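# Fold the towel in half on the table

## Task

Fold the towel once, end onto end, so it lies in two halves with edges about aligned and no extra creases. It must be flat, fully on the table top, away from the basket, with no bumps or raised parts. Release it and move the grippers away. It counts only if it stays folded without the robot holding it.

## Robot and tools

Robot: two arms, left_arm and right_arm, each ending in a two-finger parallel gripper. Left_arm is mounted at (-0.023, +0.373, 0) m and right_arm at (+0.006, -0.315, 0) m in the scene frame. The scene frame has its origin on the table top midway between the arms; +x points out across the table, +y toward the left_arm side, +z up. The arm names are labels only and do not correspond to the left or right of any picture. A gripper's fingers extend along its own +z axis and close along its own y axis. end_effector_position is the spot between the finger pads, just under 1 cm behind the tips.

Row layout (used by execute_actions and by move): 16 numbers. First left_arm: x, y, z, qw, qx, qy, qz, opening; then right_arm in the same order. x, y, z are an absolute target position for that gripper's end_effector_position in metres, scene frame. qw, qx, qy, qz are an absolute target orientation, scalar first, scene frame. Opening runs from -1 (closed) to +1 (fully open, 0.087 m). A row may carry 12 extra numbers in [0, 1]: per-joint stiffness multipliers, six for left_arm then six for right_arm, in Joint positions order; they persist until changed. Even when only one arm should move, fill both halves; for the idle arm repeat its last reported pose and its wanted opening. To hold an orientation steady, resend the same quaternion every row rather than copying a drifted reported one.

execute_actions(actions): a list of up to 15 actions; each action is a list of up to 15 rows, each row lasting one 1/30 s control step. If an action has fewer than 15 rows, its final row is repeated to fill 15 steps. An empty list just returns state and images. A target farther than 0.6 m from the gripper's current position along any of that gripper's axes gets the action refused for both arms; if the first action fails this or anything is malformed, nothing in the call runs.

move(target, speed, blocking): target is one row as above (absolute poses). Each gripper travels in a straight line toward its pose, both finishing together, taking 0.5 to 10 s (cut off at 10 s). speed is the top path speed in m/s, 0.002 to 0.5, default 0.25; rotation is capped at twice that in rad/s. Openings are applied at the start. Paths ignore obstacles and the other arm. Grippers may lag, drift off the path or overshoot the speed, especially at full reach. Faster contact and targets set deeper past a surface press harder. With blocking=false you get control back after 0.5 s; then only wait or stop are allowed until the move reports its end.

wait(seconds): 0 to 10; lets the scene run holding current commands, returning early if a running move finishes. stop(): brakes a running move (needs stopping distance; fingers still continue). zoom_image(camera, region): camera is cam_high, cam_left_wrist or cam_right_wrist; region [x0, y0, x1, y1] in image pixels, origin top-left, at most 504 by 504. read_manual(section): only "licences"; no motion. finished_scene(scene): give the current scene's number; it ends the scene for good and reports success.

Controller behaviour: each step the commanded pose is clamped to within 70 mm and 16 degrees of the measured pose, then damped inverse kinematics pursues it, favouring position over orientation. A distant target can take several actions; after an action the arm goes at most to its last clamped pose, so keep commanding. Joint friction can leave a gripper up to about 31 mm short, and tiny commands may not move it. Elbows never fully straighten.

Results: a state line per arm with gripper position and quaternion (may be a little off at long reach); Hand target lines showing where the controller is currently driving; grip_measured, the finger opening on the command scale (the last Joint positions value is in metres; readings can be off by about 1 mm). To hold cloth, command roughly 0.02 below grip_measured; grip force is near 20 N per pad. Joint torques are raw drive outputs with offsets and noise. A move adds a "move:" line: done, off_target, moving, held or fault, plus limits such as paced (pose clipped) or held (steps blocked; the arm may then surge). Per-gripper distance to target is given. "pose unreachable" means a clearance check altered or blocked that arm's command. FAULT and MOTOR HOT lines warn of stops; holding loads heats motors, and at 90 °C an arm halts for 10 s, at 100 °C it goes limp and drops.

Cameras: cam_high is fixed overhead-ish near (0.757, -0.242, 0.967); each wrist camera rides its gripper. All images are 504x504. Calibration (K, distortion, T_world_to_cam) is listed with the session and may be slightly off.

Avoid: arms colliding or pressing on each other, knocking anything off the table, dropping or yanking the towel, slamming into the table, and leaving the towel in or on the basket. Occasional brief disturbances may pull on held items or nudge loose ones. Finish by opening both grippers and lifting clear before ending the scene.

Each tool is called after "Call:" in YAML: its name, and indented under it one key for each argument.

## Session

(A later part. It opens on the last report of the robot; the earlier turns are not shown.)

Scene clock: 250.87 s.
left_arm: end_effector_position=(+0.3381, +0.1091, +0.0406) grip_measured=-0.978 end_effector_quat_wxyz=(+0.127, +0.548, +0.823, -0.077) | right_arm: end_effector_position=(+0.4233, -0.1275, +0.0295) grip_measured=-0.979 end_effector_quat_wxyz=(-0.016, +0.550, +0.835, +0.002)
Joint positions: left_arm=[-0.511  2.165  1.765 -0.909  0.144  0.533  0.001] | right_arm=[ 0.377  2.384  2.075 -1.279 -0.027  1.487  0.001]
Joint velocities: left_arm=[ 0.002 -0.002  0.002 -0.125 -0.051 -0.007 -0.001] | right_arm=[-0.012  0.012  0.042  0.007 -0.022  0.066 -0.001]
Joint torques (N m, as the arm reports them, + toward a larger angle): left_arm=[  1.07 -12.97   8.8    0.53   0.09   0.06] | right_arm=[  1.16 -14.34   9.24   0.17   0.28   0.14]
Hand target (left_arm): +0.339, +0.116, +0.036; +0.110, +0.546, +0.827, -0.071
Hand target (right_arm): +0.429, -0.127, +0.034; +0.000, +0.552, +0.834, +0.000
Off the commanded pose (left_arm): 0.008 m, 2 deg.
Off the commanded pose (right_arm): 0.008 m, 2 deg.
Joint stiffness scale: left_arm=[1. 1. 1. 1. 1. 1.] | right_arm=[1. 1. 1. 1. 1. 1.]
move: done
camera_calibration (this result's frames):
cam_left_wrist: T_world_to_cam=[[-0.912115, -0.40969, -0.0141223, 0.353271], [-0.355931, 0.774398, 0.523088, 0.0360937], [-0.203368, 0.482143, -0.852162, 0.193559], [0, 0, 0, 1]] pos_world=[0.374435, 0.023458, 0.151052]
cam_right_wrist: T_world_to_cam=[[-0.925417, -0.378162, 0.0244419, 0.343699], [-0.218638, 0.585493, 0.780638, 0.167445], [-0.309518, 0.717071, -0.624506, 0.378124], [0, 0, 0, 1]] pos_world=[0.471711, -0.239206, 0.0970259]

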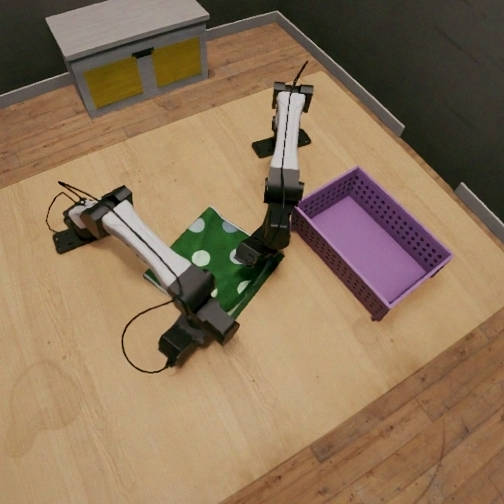

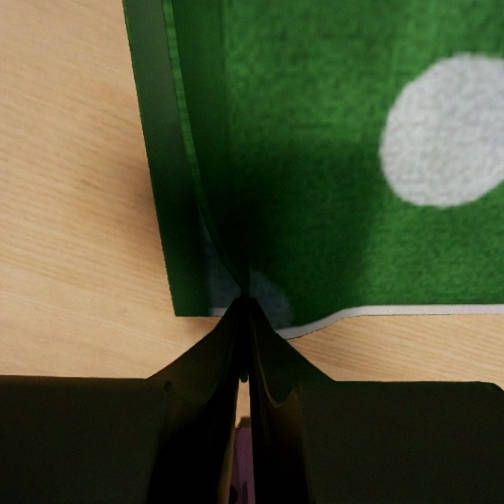

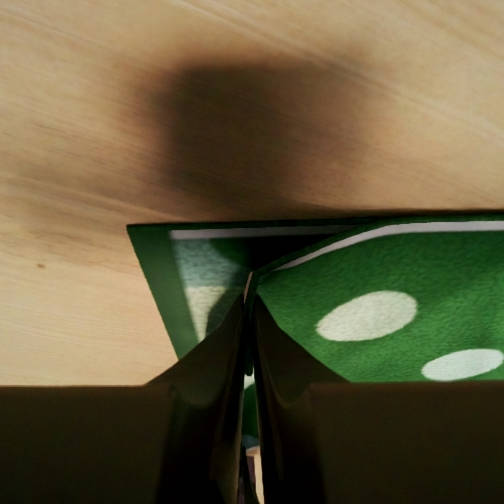

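Call:
move:
  target: [0.346,0.117,0.036,0.109,0.547,0.827,-0.072,-1, 0.440,-0.122,0.035,0,0.552,0.834,0,-1]
  speed: 0.04

Scene clock: 256.10 s.
left_arm: end_effector_position=(+0.3456, +0.1103, +0.0420) grip_measured=-0.978 end_effector_quat_wxyz=(+0.127, +0.549, +0.823, -0.076) | right_arm: end_effector_position=(+0.4359, -0.1234, +0.0312) grip_measured=-0.979 end_effector_quat_wxyz=(-0.014, +0.551, +0.834, +0.003)
Joint positions: left_arm=[-0.5    2.186  1.805 -0.929  0.144  0.546  0.001] | right_arm=[ 0.377  2.45   2.2   -1.334 -0.026  1.489  0.001]
Joint velocities: left_arm=[ 0.007  0.012 -0.007 -0.007  0.007 -0.007  0.001] | right_arm=[ 0.002  0.002  0.012 -0.051 -0.022 -0.007 -0.001]
Joint torques (N m, as the arm reports them, + toward a larger angle): left_arm=[  1.13 -12.86   9.1    0.55   0.14   0.07] | right_arm=[  1.3  -14.45   9.42   0.19   0.28   0.1 ]
Hand target (left_arm): +0.346, +0.117, +0.036; +0.110, +0.547, +0.827, -0.072
Hand target (right_arm): +0.440, -0.122, +0.035; +0.000, +0.552, +0.834, +0.001
Off the commanded pose (left_arm): 0.009 m, 2 deg.
Off the commanded pose (right_arm): 0.006 m, 2 deg.
Joint stiffness scale: left_arm=[1. 1. 1. 1. 1. 1.] | right_arm=[1. 1. 1. 1. 1. 1.]
move: done
camera_calibration (this result's frames):
cam_left_wrist: T_world_to_cam=[[-0.912926, -0.407751, -0.0174511, 0.360779], [-0.355681, 0.77392, 0.523965, 0.0370152], [-0.200142, 0.484549, -0.851561, 0.194316], [0, 0, 0, 1]] pos_world=[0.381421, 0.0243058, 0.152373]
cam_right_wrist: T_world_to_cam=[[-0.926226, -0.37642, 0.0203579, 0.357562], [-0.220793, 0.585474, 0.780046, 0.16745], [-0.305544, 0.718003, -0.625391, 0.378583], [0, 0, 0, 1]] pos_world=[0.483828, -0.235268, 0.0988642]

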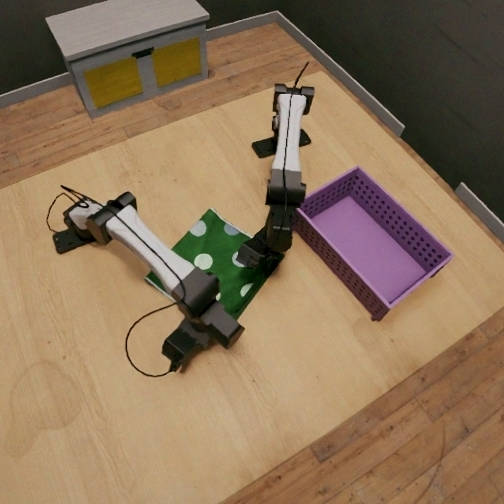

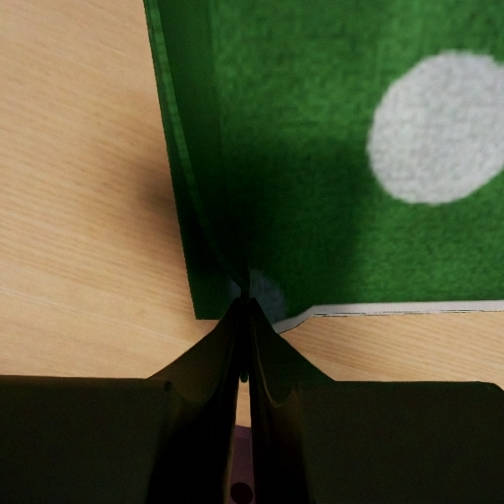

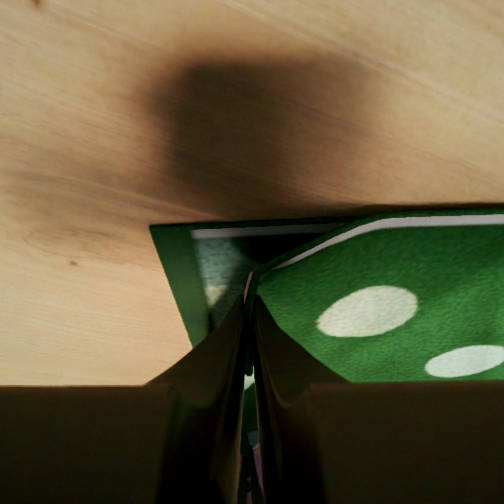

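Aligned. Release and lift.

Call:
execute_actions:
  actions:
    - [[0.346,0.112,0.038,0.109,0.547,0.827,-0.072,-0.85, 0.440,-0.122,0.035,0,0.552,0.834,0,-0.85],[0.346,0.112,0.038,0.109,0.547,0.827,-0.072,-0.7, 0.440,-0.122,0.035,0,0.552,0.834,0,-0.7],[0.346,0.112,0.038,0.109,0.547,0.827,-0.072,-0.5, 0.440,-0.122,0.035,0,0.552,0.834,0,-0.5],[0.346,0.112,0.038,0.109,0.547,0.827,-0.072,-0.3, 0.440,-0.122,0.035,0,0.552,0.834,0,-0.3],[0.346,0.112,0.038,0.109,0.547,0.827,-0.072,-0.1, 0.440,-0.122,0.035,0,0.552,0.834,0,-0.1],[0.346,0.112,0.038,0.109,0.547,0.827,-0.072,0.1, 0.440,-0.122,0.035,0,0.552,0.834,0,0.1],[0.346,0.112,0.038,0.109,0.547,0.827,-0.072,0.3, 0.440,-0.122,0.035,0,0.552,0.834,0,0.3],[0.346,0.112,0.038,0.109,0.547,0.827,-0.072,0.5, 0.440,-0.122,0.035,0,0.552,0.834,0,0.5],[0.346,0.112,0.038,0.109,0.547,0.827,-0.072,0.7, 0.440,-0.122,0.035,0,0.552,0.834,0,0.7]]

Scene clock: 260.57 s.
left_arm: end_effector_position=(+0.3438, +0.1116, +0.0428) grip_measured=+0.700 end_effector_quat_wxyz=(+0.117, +0.549, +0.824, -0.075) | right_arm: end_effector_position=(+0.4363, -0.1257, +0.0305) grip_measured=+0.700 end_effector_quat_wxyz=(-0.010, +0.552, +0.834, -0.002)
Joint positions: left_arm=[-0.5    2.198  1.829 -0.962  0.144  0.547  0.074] | right_arm=[ 0.377  2.45   2.2   -1.336 -0.013  1.49   0.074]
Joint velocities: left_arm=[-0.002 -0.017 -0.002 -0.11  -0.007  0.081 -0.   ] | right_arm=[-0.012 -0.007 -0.007  0.007 -0.037 -0.037 -0.001]
Joint torques (N m, as the arm reports them, + toward a larger angle): left_arm=[  0.38 -12.92   9.25   0.67   0.13  -0.04] | right_arm=[  1.38 -14.6    9.34   0.17   0.2    0.1 ]
Hand target (left_arm): +0.346, +0.112, +0.038; +0.109, +0.547, +0.827, -0.072
Hand target (right_arm): +0.440, -0.122, +0.035; +0.000, +0.552, +0.834, +0.000
Off the commanded pose (left_arm): 0.005 m, 1 deg.
Off the commanded pose (right_arm): 0.007 m, 1 deg.
Joint stiffness scale: left_arm=[1. 1. 1. 1. 1. 1.] | right_arm=[1. 1. 1. 1. 1. 1.]
camera_calibration (this result's frames):
cam_left_wrist: T_world_to_cam=[[-0.913426, -0.406939, -0.00727965, 0.359339], [-0.346426, 0.76796, 0.538726, 0.0318095], [-0.213638, 0.494609, -0.842449, 0.197175], [0, 0, 0, 1]] pos_world=[0.381373, 0.024276, 0.151589]
cam_right_wrist: T_world_to_cam=[[-0.926638, -0.375245, 0.0231121, 0.357303], [-0.221986, 0.59572, 0.771907, 0.171418], [-0.303422, 0.710147, -0.635316, 0.378303], [0, 0, 0, 1]] pos_world=[0.483928, -0.236691, 0.0997652]

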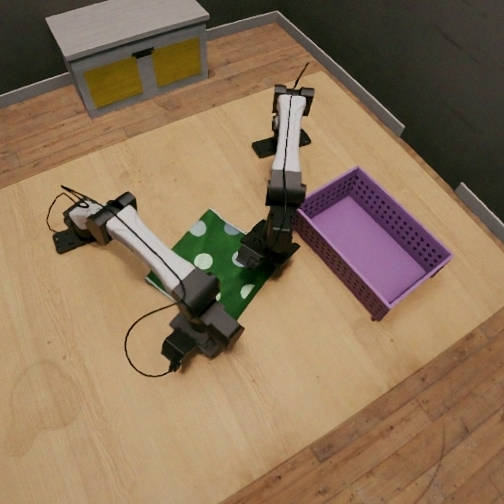

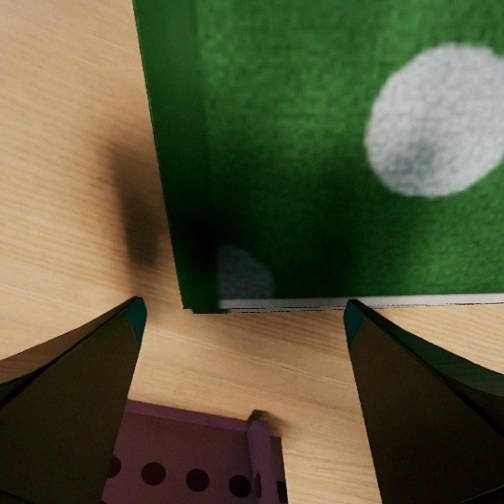

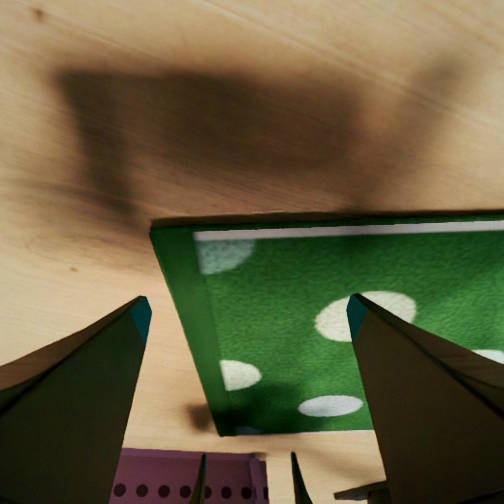

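Call:
move:
  target: [0.08,0.19,0.18,0.2,0.54,0.81,-0.13,0.3, 0.24,-0.38,0.17,0.072,0.547,0.827,0.108,0.3]
  speed: 0.3

Call:
zoom_image:
  camera: "cam_high"
  region: [120, 180, 320, 350]

Scene clock: 266.13 s.
left_arm: end_effector_position=(+0.0816, +0.1815, +0.1855) grip_measured=+0.300 end_effector_quat_wxyz=(+0.209, +0.536, +0.806, -0.140) | right_arm: end_effector_position=(+0.2387, -0.3770, +0.1674) grip_measured=+0.300 end_effector_quat_wxyz=(+0.071, +0.549, +0.826, +0.105)
Joint positions: left_arm=[-0.931  1.073  1.149 -1.143  0.065  0.115  0.057] | right_arm=[-0.456  1.409  1.314 -1.315 -0.199  0.677  0.057]
Joint velocities: left_arm=[-0.012 -0.002 -0.002  0.037  0.022 -0.081  0.001] | right_arm=[-0.012  0.002  0.007  0.022 -0.007 -0.066 -0.001]
Joint torques (N m, as the arm reports them, + toward a larger angle): left_arm=[-0.63 -3.91  5.59  1.07  0.04 -0.1 ] | right_arm=[-0.27 -5.42  8.42  0.6  -0.22 -0.11]
Hand target (left_arm): +0.076, +0.188, +0.179; +0.197, +0.539, +0.808, -0.132
Hand target (right_arm): +0.239, -0.378, +0.172; +0.075, +0.546, +0.827, +0.112
Off the commanded pose (left_arm): 0.010 m, 2 deg.
Off the commanded pose (right_arm): 0.004 m, 0 deg.
Joint stiffness scale: left_arm=[1. 1. 1. 1. 1. 1.] | right_arm=[1. 1. 1. 1. 1. 1.]
move: done
camera_calibration (this result's frames):
cam_left_wrist: T_world_to_cam=[[-0.913045, -0.407842, 0.00366783, 0.147413], [-0.383289, 0.861083, 0.334104, -0.165526], [-0.13942, 0.303647, -0.942529, 0.273897], [0, 0, 0, 1]] pos_world=[0.109337, 0.119485, 0.312919]
cam_right_wrist: T_world_to_cam=[[-0.9006, -0.360613, -0.242646, 0.120573], [-0.411801, 0.529305, 0.741793, 0.196895], [-0.139066, 0.76798, -0.625193, 0.564644], [0, 0, 0, 1]] pos_world=[0.268192, -0.494373, 0.236213]

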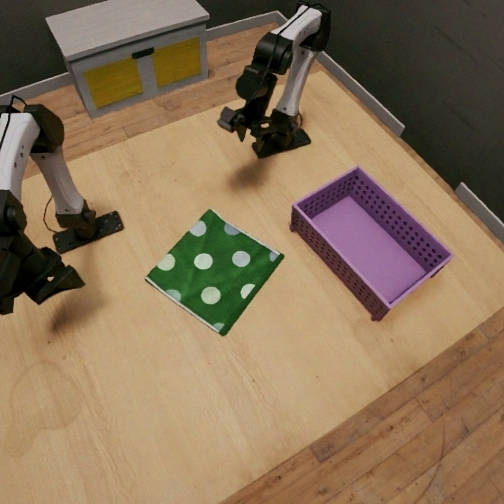

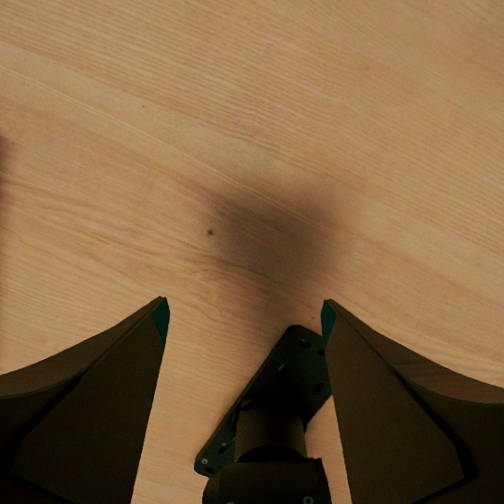

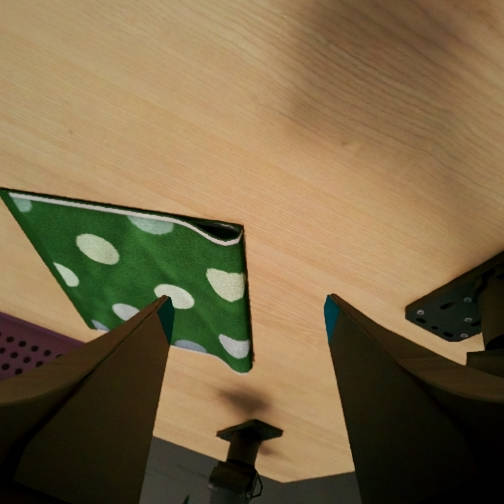

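Region (120, 180, 320, 350) of cam_high's 504x504 image, scaled by 2.520, with more detail than that image has; it fills the top 428 rows of this view, and the rest is white.

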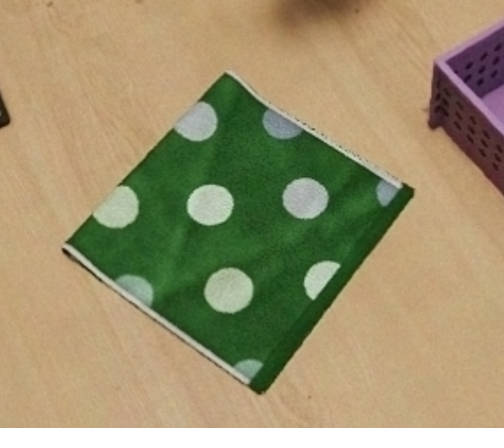

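Call:
zoom_image:
  camera: "cam_right_wrist"
  region: [120, 180, 300, 390]

Region (120, 180, 300, 390) of cam_right_wrist's 504x504 image, scaled by 2.400, with more detail than that image has; it fills the left 432 columns of this view, and the rest is white.

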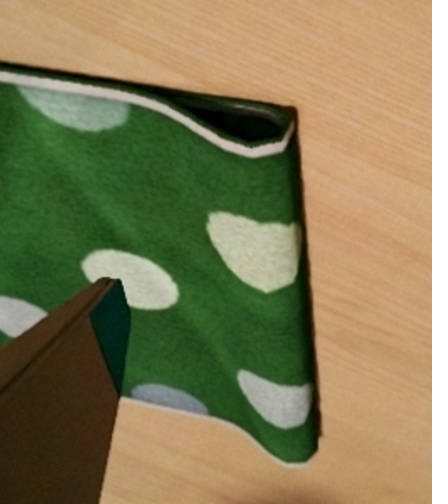

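Call:
move:
  target: [0.161,-0.012,0.06,0,-0.191,0.982,0,0.6, 0.213,-0.168,0.05,0,-0.191,0.982,0,0.6]
  speed: 0.4

Scene clock: 278.80 s.
left_arm: end_effector_position=(+0.1609, -0.0121, +0.0646) grip_measured=+0.600 end_effector_quat_wxyz=(+0.005, -0.185, +0.983, -0.005) | right_arm: end_effector_position=(+0.2012, -0.1748, +0.0454) grip_measured=+0.600 end_effector_quat_wxyz=(-0.026, -0.180, +0.983, -0.004)
Joint positions: left_arm=[-0.92   2.205  1.918 -1.27  -0.005 -1.404  0.07 ] | right_arm=[ 0.632  1.707  1.133 -1.048 -0.012  0.214  0.07 ]
Joint velocities: left_arm=[-0.017 -0.002  0.007  0.051 -0.007 -0.022  0.001] | right_arm=[ 0.012  0.007 -0.007 -0.022 -0.007  0.022 -0.   ]
Joint torques (N m, as the arm reports them, + toward a larger angle): left_arm=[  1.15 -12.66   8.74   0.23   0.03  -0.09] | right_arm=[ 1.25 -7.57  9.47  0.38  0.13 -0.09]
Hand target (left_arm): +0.165, -0.013, +0.061; -0.001, -0.193, +0.981, -0.001
Hand target (right_arm): +0.213, -0.168, +0.050; -0.006, -0.190, +0.982, -0.003
Off the commanded pose (left_arm): 0.005 m, 1 deg.
Off the commanded pose (right_arm): 0.014 m, 3 deg.
Joint stiffness scale: left_arm=[1. 1. 1. 1. 1. 1.] | right_arm=[1. 1. 1. 1. 1. 1.]
move: off_target (right_arm)
camera_calibration (this result's frames):
cam_left_wrist: T_world_to_cam=[[0.383828, -0.923399, 0.00318309, -0.0735198], [-0.616128, -0.253535, 0.745725, 0.0693177], [-0.687795, -0.288192, -0.666246, 0.293083], [0, 0, 0, 1]] pos_world=[0.272509, 0.0341505, 0.143807]
cam_right_wrist: T_world_to_cam=[[0.338777, -0.940824, 0.00901159, -0.232204], [-0.571423, -0.198133, 0.796379, 0.0674312], [-0.747467, -0.274944, -0.604731, 0.26707], [0, 0, 0, 1]] pos_world=[0.316823, -0.131673, 0.109897]

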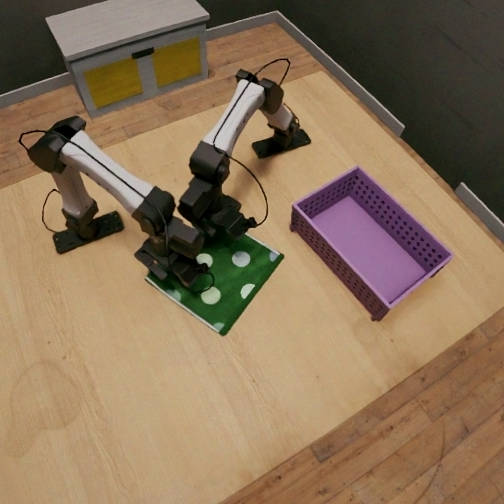

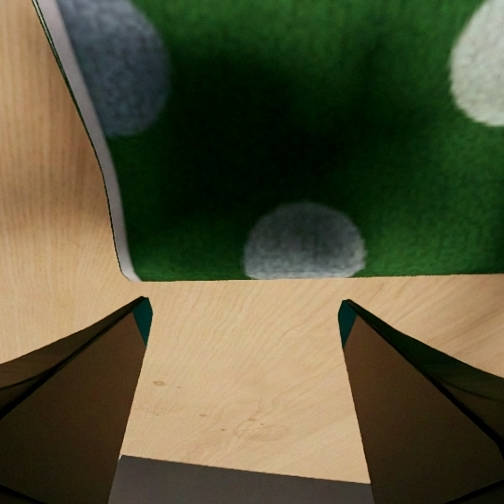

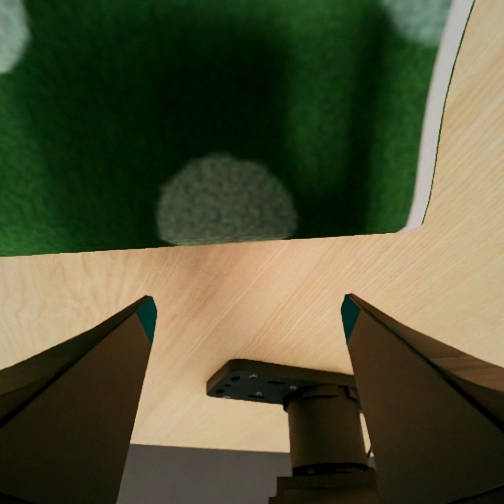

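Call:
move:
  target: [0.143,-0.010,0.045,0,-0.191,0.982,0,0.6, 0.224,-0.170,0.042,0,-0.191,0.982,0,0.6]
  speed: 0.1

Call:
move:
  target: [0.142,-0.008,0.004,0,-0.191,0.982,0,0.6, 0.216,-0.174,0.0,0,-0.191,0.982,0,0.6]
  speed: 0.07

Scene clock: 284.13 s.
left_arm: end_effector_position=(+0.1489, -0.0122, +0.0428) grip_measured=+0.600 end_effector_quat_wxyz=(+0.001, -0.192, +0.981, +0.003) | right_arm: end_effector_position=(+0.2089, -0.1729, +0.0382) grip_measured=+0.600 end_effector_quat_wxyz=(-0.020, -0.191, +0.981, -0.001)
Joint positions: left_arm=[-0.944  2.205  1.83  -1.201 -0.004 -1.443  0.07 ] | right_arm=[ 0.627  1.73   1.133 -1.011 -0.012  0.186  0.07 ]
Joint velocities: left_arm=[ 0.002 -0.002 -0.002 -0.007 -0.007  0.007  0.   ] | right_arm=[-0.017 -0.017  0.002  0.022 -0.037 -0.037 -0.001]
Joint torques (N m, as the arm reports them, + toward a larger angle): left_arm=[ -0.27 -17.09   4.48   0.39   0.04  -0.06] | right_arm=[-0.38 -7.43  9.64  0.45  0.13 -0.1 ]
Hand target (left_arm): +0.143, -0.011, +0.045; -0.000, -0.191, +0.982, +0.000
Hand target (right_arm): +0.224, -0.170, +0.042; +0.000, -0.191, +0.982, -0.000
Off the commanded pose (left_arm): 0.007 m, 0 deg.
Off the commanded pose (right_arm): 0.016 m, 2 deg.
Joint stiffness scale: left_arm=[1. 1. 1. 1. 1. 1.] | right_arm=[1. 1. 1. 1. 1. 1.]
move: off_target (right_arm)
camera_calibration (this result's frames):
cam_left_wrist: T_world_to_cam=[[0.397467, -0.917498, -0.0147336, -0.0701481], [-0.605044, -0.274113, 0.747518, 0.0761772], [-0.689885, -0.288199, -0.664078, 0.270458], [0, 0, 0, 1]] pos_world=[0.260557, 0.0344661, 0.121628]
cam_right_wrist: T_world_to_cam=[[0.359414, -0.933165, 0.00497063, -0.235806], [-0.57632, -0.217777, 0.787673, 0.0758937], [-0.733946, -0.285965, -0.616074, 0.264711], [0, 0, 0, 1]] pos_world=[0.322774, -0.12782, 0.104474]

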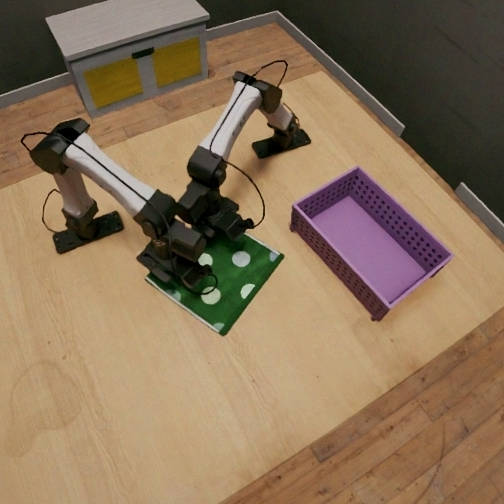

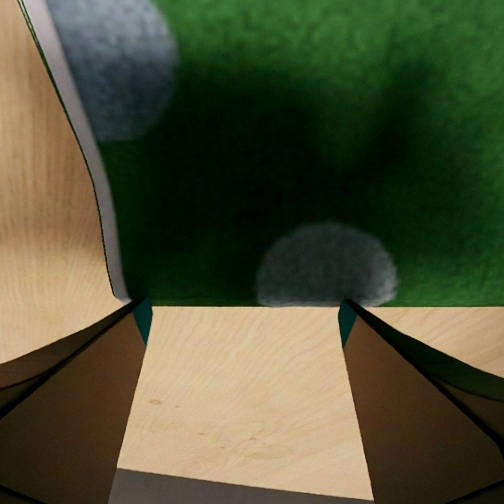

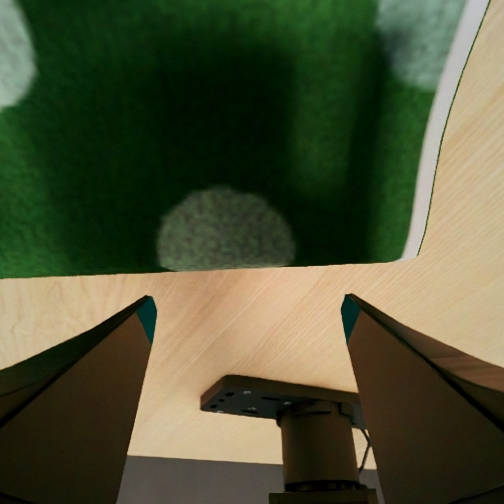

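Scene clock: 285.00 s.
left_arm: end_effector_position=(+0.1487, -0.0135, +0.0210) grip_measured=+0.600 end_effector_quat_wxyz=(+0.004, -0.193, +0.981, -0.012) | right_arm: end_effector_position=(+0.2132, -0.1705, +0.0083) grip_measured=+0.600 end_effector_quat_wxyz=(-0.004, -0.191, +0.981, +0.004)
Joint positions: left_arm=[-0.944  2.194  1.725 -1.076  0.    -1.444  0.07 ] | right_arm=[ 0.627  1.763  1.048 -0.86  -0.011  0.186  0.07 ]
Joint velocities: left_arm=[ 0.002  0.007 -0.002  0.081 -0.007  0.007  0.   ] | right_arm=[ 0.002 -0.012  0.002  0.051  0.037 -0.051  0.001]
Joint torques (N m, as the arm reports them, + toward a larger angle): left_arm=[ -0.34 -13.45   3.06   0.6   -0.04  -0.04] | right_arm=[-0.11 -7.51  4.47  0.69  0.12 -0.05]
Hand target (left_arm): +0.142, -0.008, +0.004; -0.000, -0.191, +0.982, +0.001
Hand target (right_arm): +0.215, -0.175, +0.000; -0.000, -0.191, +0.982, -0.000
Off the commanded pose (left_arm): 0.019 m, 1 deg.
Off the commanded pose (right_arm): 0.009 m, 1 deg.
Joint stiffness scale: left_arm=[1. 1. 1. 1. 1. 1.] | right_arm=[1. 1. 1. 1. 1. 1.]
move: off_target (left_arm)
camera_calibration (this result's frames):
cam_left_wrist: T_world_to_cam=[[0.398468, -0.917047, 0.0157198, -0.0723728], [-0.612867, -0.253469, 0.74843, 0.0934613], [-0.682361, -0.30786, -0.663027, 0.254031], [0, 0, 0, 1]] pos_world=[0.259459, 0.0355262, 0.0996181]
cam_right_wrist: T_world_to_cam=[[0.359374, -0.933193, -0.000702093, -0.234814], [-0.598746, -0.231155, 0.766858, 0.105145], [-0.715789, -0.275168, -0.641817, 0.248232], [0, 0, 0, 1]] pos_world=[0.325023, -0.126516, 0.078523]

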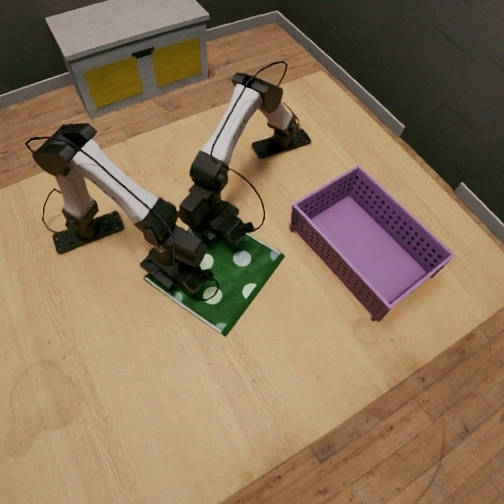

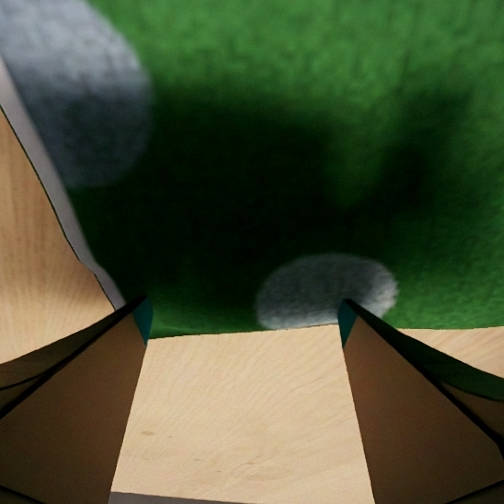

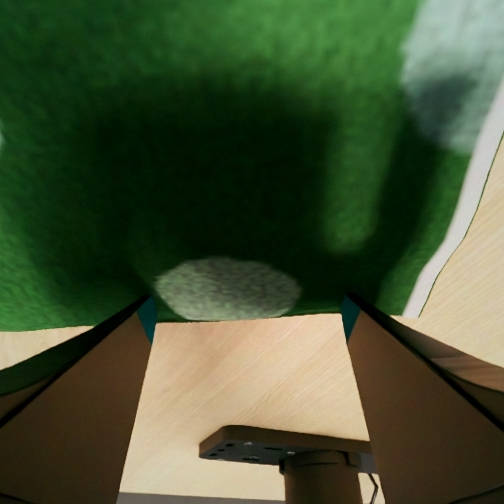

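Pressed. Lift and retreat.

Call:
move:
  target: [0.146,-0.006,0.065,0,-0.191,0.982,0,0.6, 0.216,-0.176,0.055,0,-0.191,0.982,0,0.6]
  speed: 0.12

Call:
move:
  target: [0.10,0.19,0.14,0.1,0.1,0.985,-0.1,0.6, 0.25,-0.38,0.12,0,0.552,0.834,0,0.6]
  speed: 0.4

Scene clock: 288.07 s.
left_arm: end_effector_position=(+0.1430, -0.0034, +0.0575) grip_measured=+0.600 end_effector_quat_wxyz=(-0.002, -0.192, +0.981, +0.007) | right_arm: end_effector_position=(+0.2084, -0.1737, +0.0466) grip_measured=+0.600 end_effector_quat_wxyz=(-0.013, -0.193, +0.981, +0.001)
Joint positions: left_arm=[-0.944  2.162  1.819 -1.242  0.    -1.442  0.07 ] | right_arm=[ 0.627  1.704  1.14  -1.031 -0.011  0.184  0.07 ]
Joint velocities: left_arm=[-0.007 -0.012 -0.002 -0.051 -0.007 -0.037  0.001] | right_arm=[-0.012  0.007 -0.037 -0.007  0.007  0.007 -0.   ]
Joint torques (N m, as the arm reports them, + toward a larger angle): left_arm=[  0.53 -15.07   8.48   0.18  -0.02   0.05] | right_arm=[-0.54 -9.18  8.91  0.24  0.12 -0.07]
Hand target (left_arm): +0.145, -0.005, +0.065; +0.000, -0.191, +0.982, -0.000
Hand target (right_arm): +0.217, -0.176, +0.055; +0.000, -0.191, +0.982, -0.000
Off the commanded pose (left_arm): 0.009 m, 1 deg.
Off the commanded pose (right_arm): 0.012 m, 2 deg.
Joint stiffness scale: left_arm=[1. 1. 1. 1. 1. 1.] | right_arm=[1. 1. 1. 1. 1. 1.]
move: off_target (right_arm)
camera_calibration (this result's frames):
cam_left_wrist: T_world_to_cam=[[0.396995, -0.917524, -0.0233509, -0.0589305], [-0.598772, -0.278191, 0.751054, 0.0629373], [-0.695606, -0.284182, -0.659828, 0.279253], [0, 0, 0, 1]] pos_world=[0.25533, 0.0427973, 0.135614]
cam_right_wrist: T_world_to_cam=[[0.361532, -0.932353, 0.00340702, -0.236535], [-0.584829, -0.223926, 0.779636, 0.0699223], [-0.726133, -0.283856, -0.626224, 0.268458], [0, 0, 0, 1]] pos_world=[0.321344, -0.128673, 0.114407]

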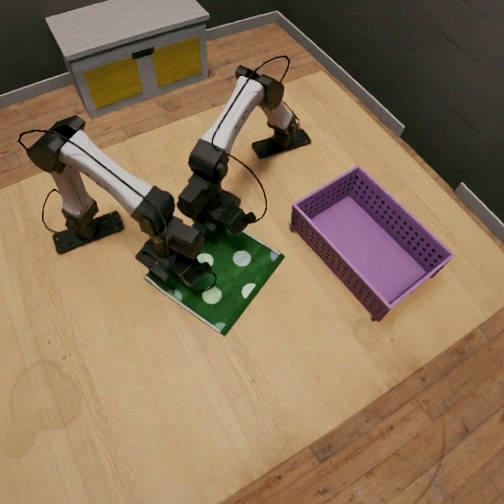

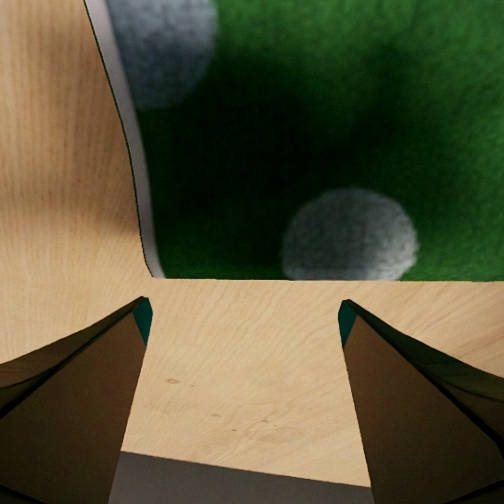

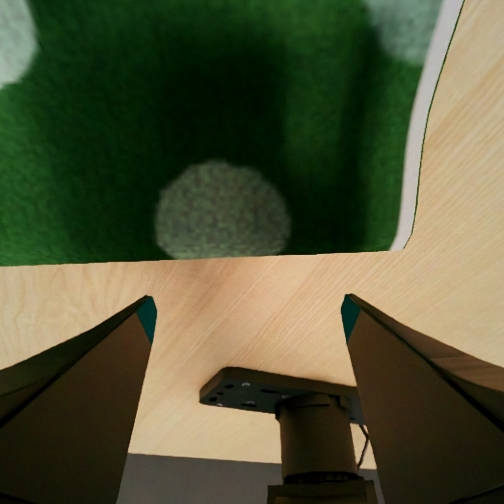

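Scene clock: 290.63 s.
left_arm: end_effector_position=(+0.1025, +0.1814, +0.1449) grip_measured=+0.600 end_effector_quat_wxyz=(+0.114, +0.103, +0.982, -0.107) | right_arm: end_effector_position=(+0.2450, -0.3756, +0.1155) grip_measured=+0.600 end_effector_quat_wxyz=(-0.003, +0.543, +0.840, +0.005)
Joint positions: left_arm=[-0.773  1.227  1.107 -1.138 -0.007 -0.675  0.07 ] | right_arm=[-0.318  1.584  1.293 -1.283 -0.011  0.774  0.07 ]
Joint velocities: left_arm=[ 0.002  0.002 -0.002 -0.007 -0.037  0.051  0.001] | right_arm=[-0.007 -0.007  0.012  0.022  0.037  0.007 -0.   ]
Joint torques (N m, as the arm reports them, + toward a larger angle): left_arm=[ 1.18 -6.    5.06  0.75  0.12  0.05] | right_arm=[-0.18 -6.12  9.42  0.23  0.05  0.04]
Hand target (left_arm): +0.097, +0.190, +0.139; +0.102, +0.102, +0.985, -0.099
Hand target (right_arm): +0.249, -0.379, +0.120; +0.001, +0.552, +0.834, +0.006
Off the commanded pose (left_arm): 0.010 m, 2 deg.
Off the commanded pose (right_arm): 0.008 m, 1 deg.
Joint stiffness scale: left_arm=[1. 1. 1. 1. 1. 1.] | right_arm=[1. 1. 1. 1. 1. 1.]
move: done
camera_calibration (this result's frames):
cam_left_wrist: T_world_to_cam=[[-0.202826, -0.961811, 0.183794, 0.168233], [-0.785811, 0.271865, 0.555509, -0.0278168], [-0.584262, -0.0317559, -0.810944, 0.325941], [0, 0, 0, 1]] pos_world=[0.202698, 0.179722, 0.248852]
cam_right_wrist: T_world_to_cam=[[-0.918681, -0.39498, 0.0039311, 0.0771566], [-0.249441, 0.587832, 0.769567, 0.216256], [-0.306275, 0.706006, -0.638554, 0.551277], [0, 0, 0, 1]] pos_world=[0.293667, -0.485851, 0.185293]

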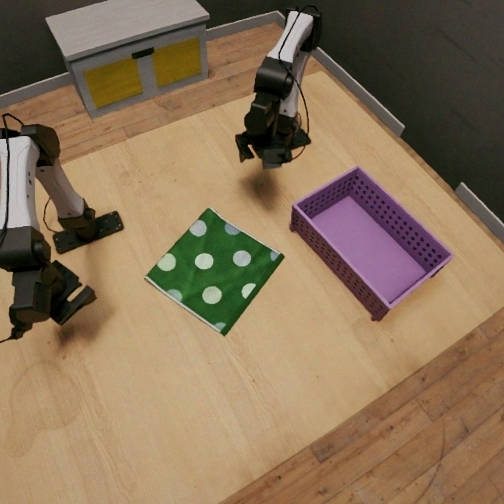

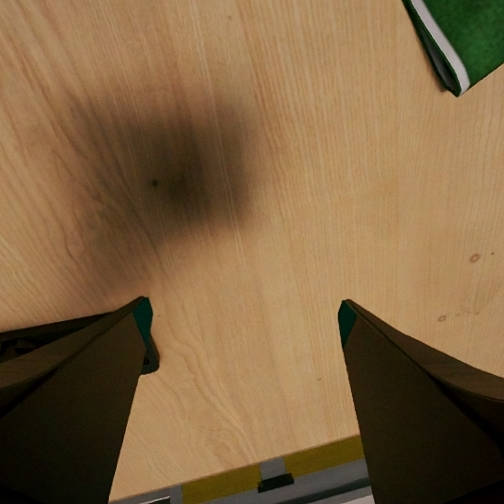

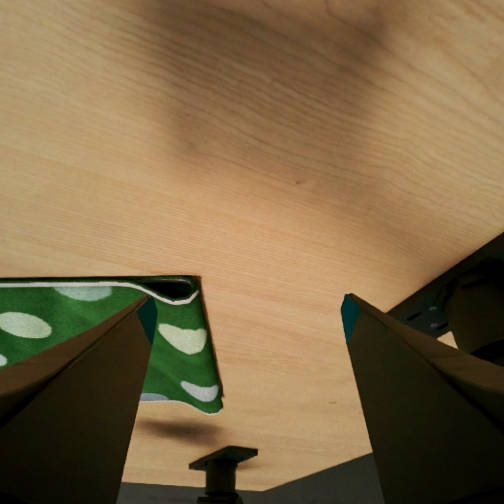

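Call:
finished_scene:
  scene: 1

The scene is finished: the task was done.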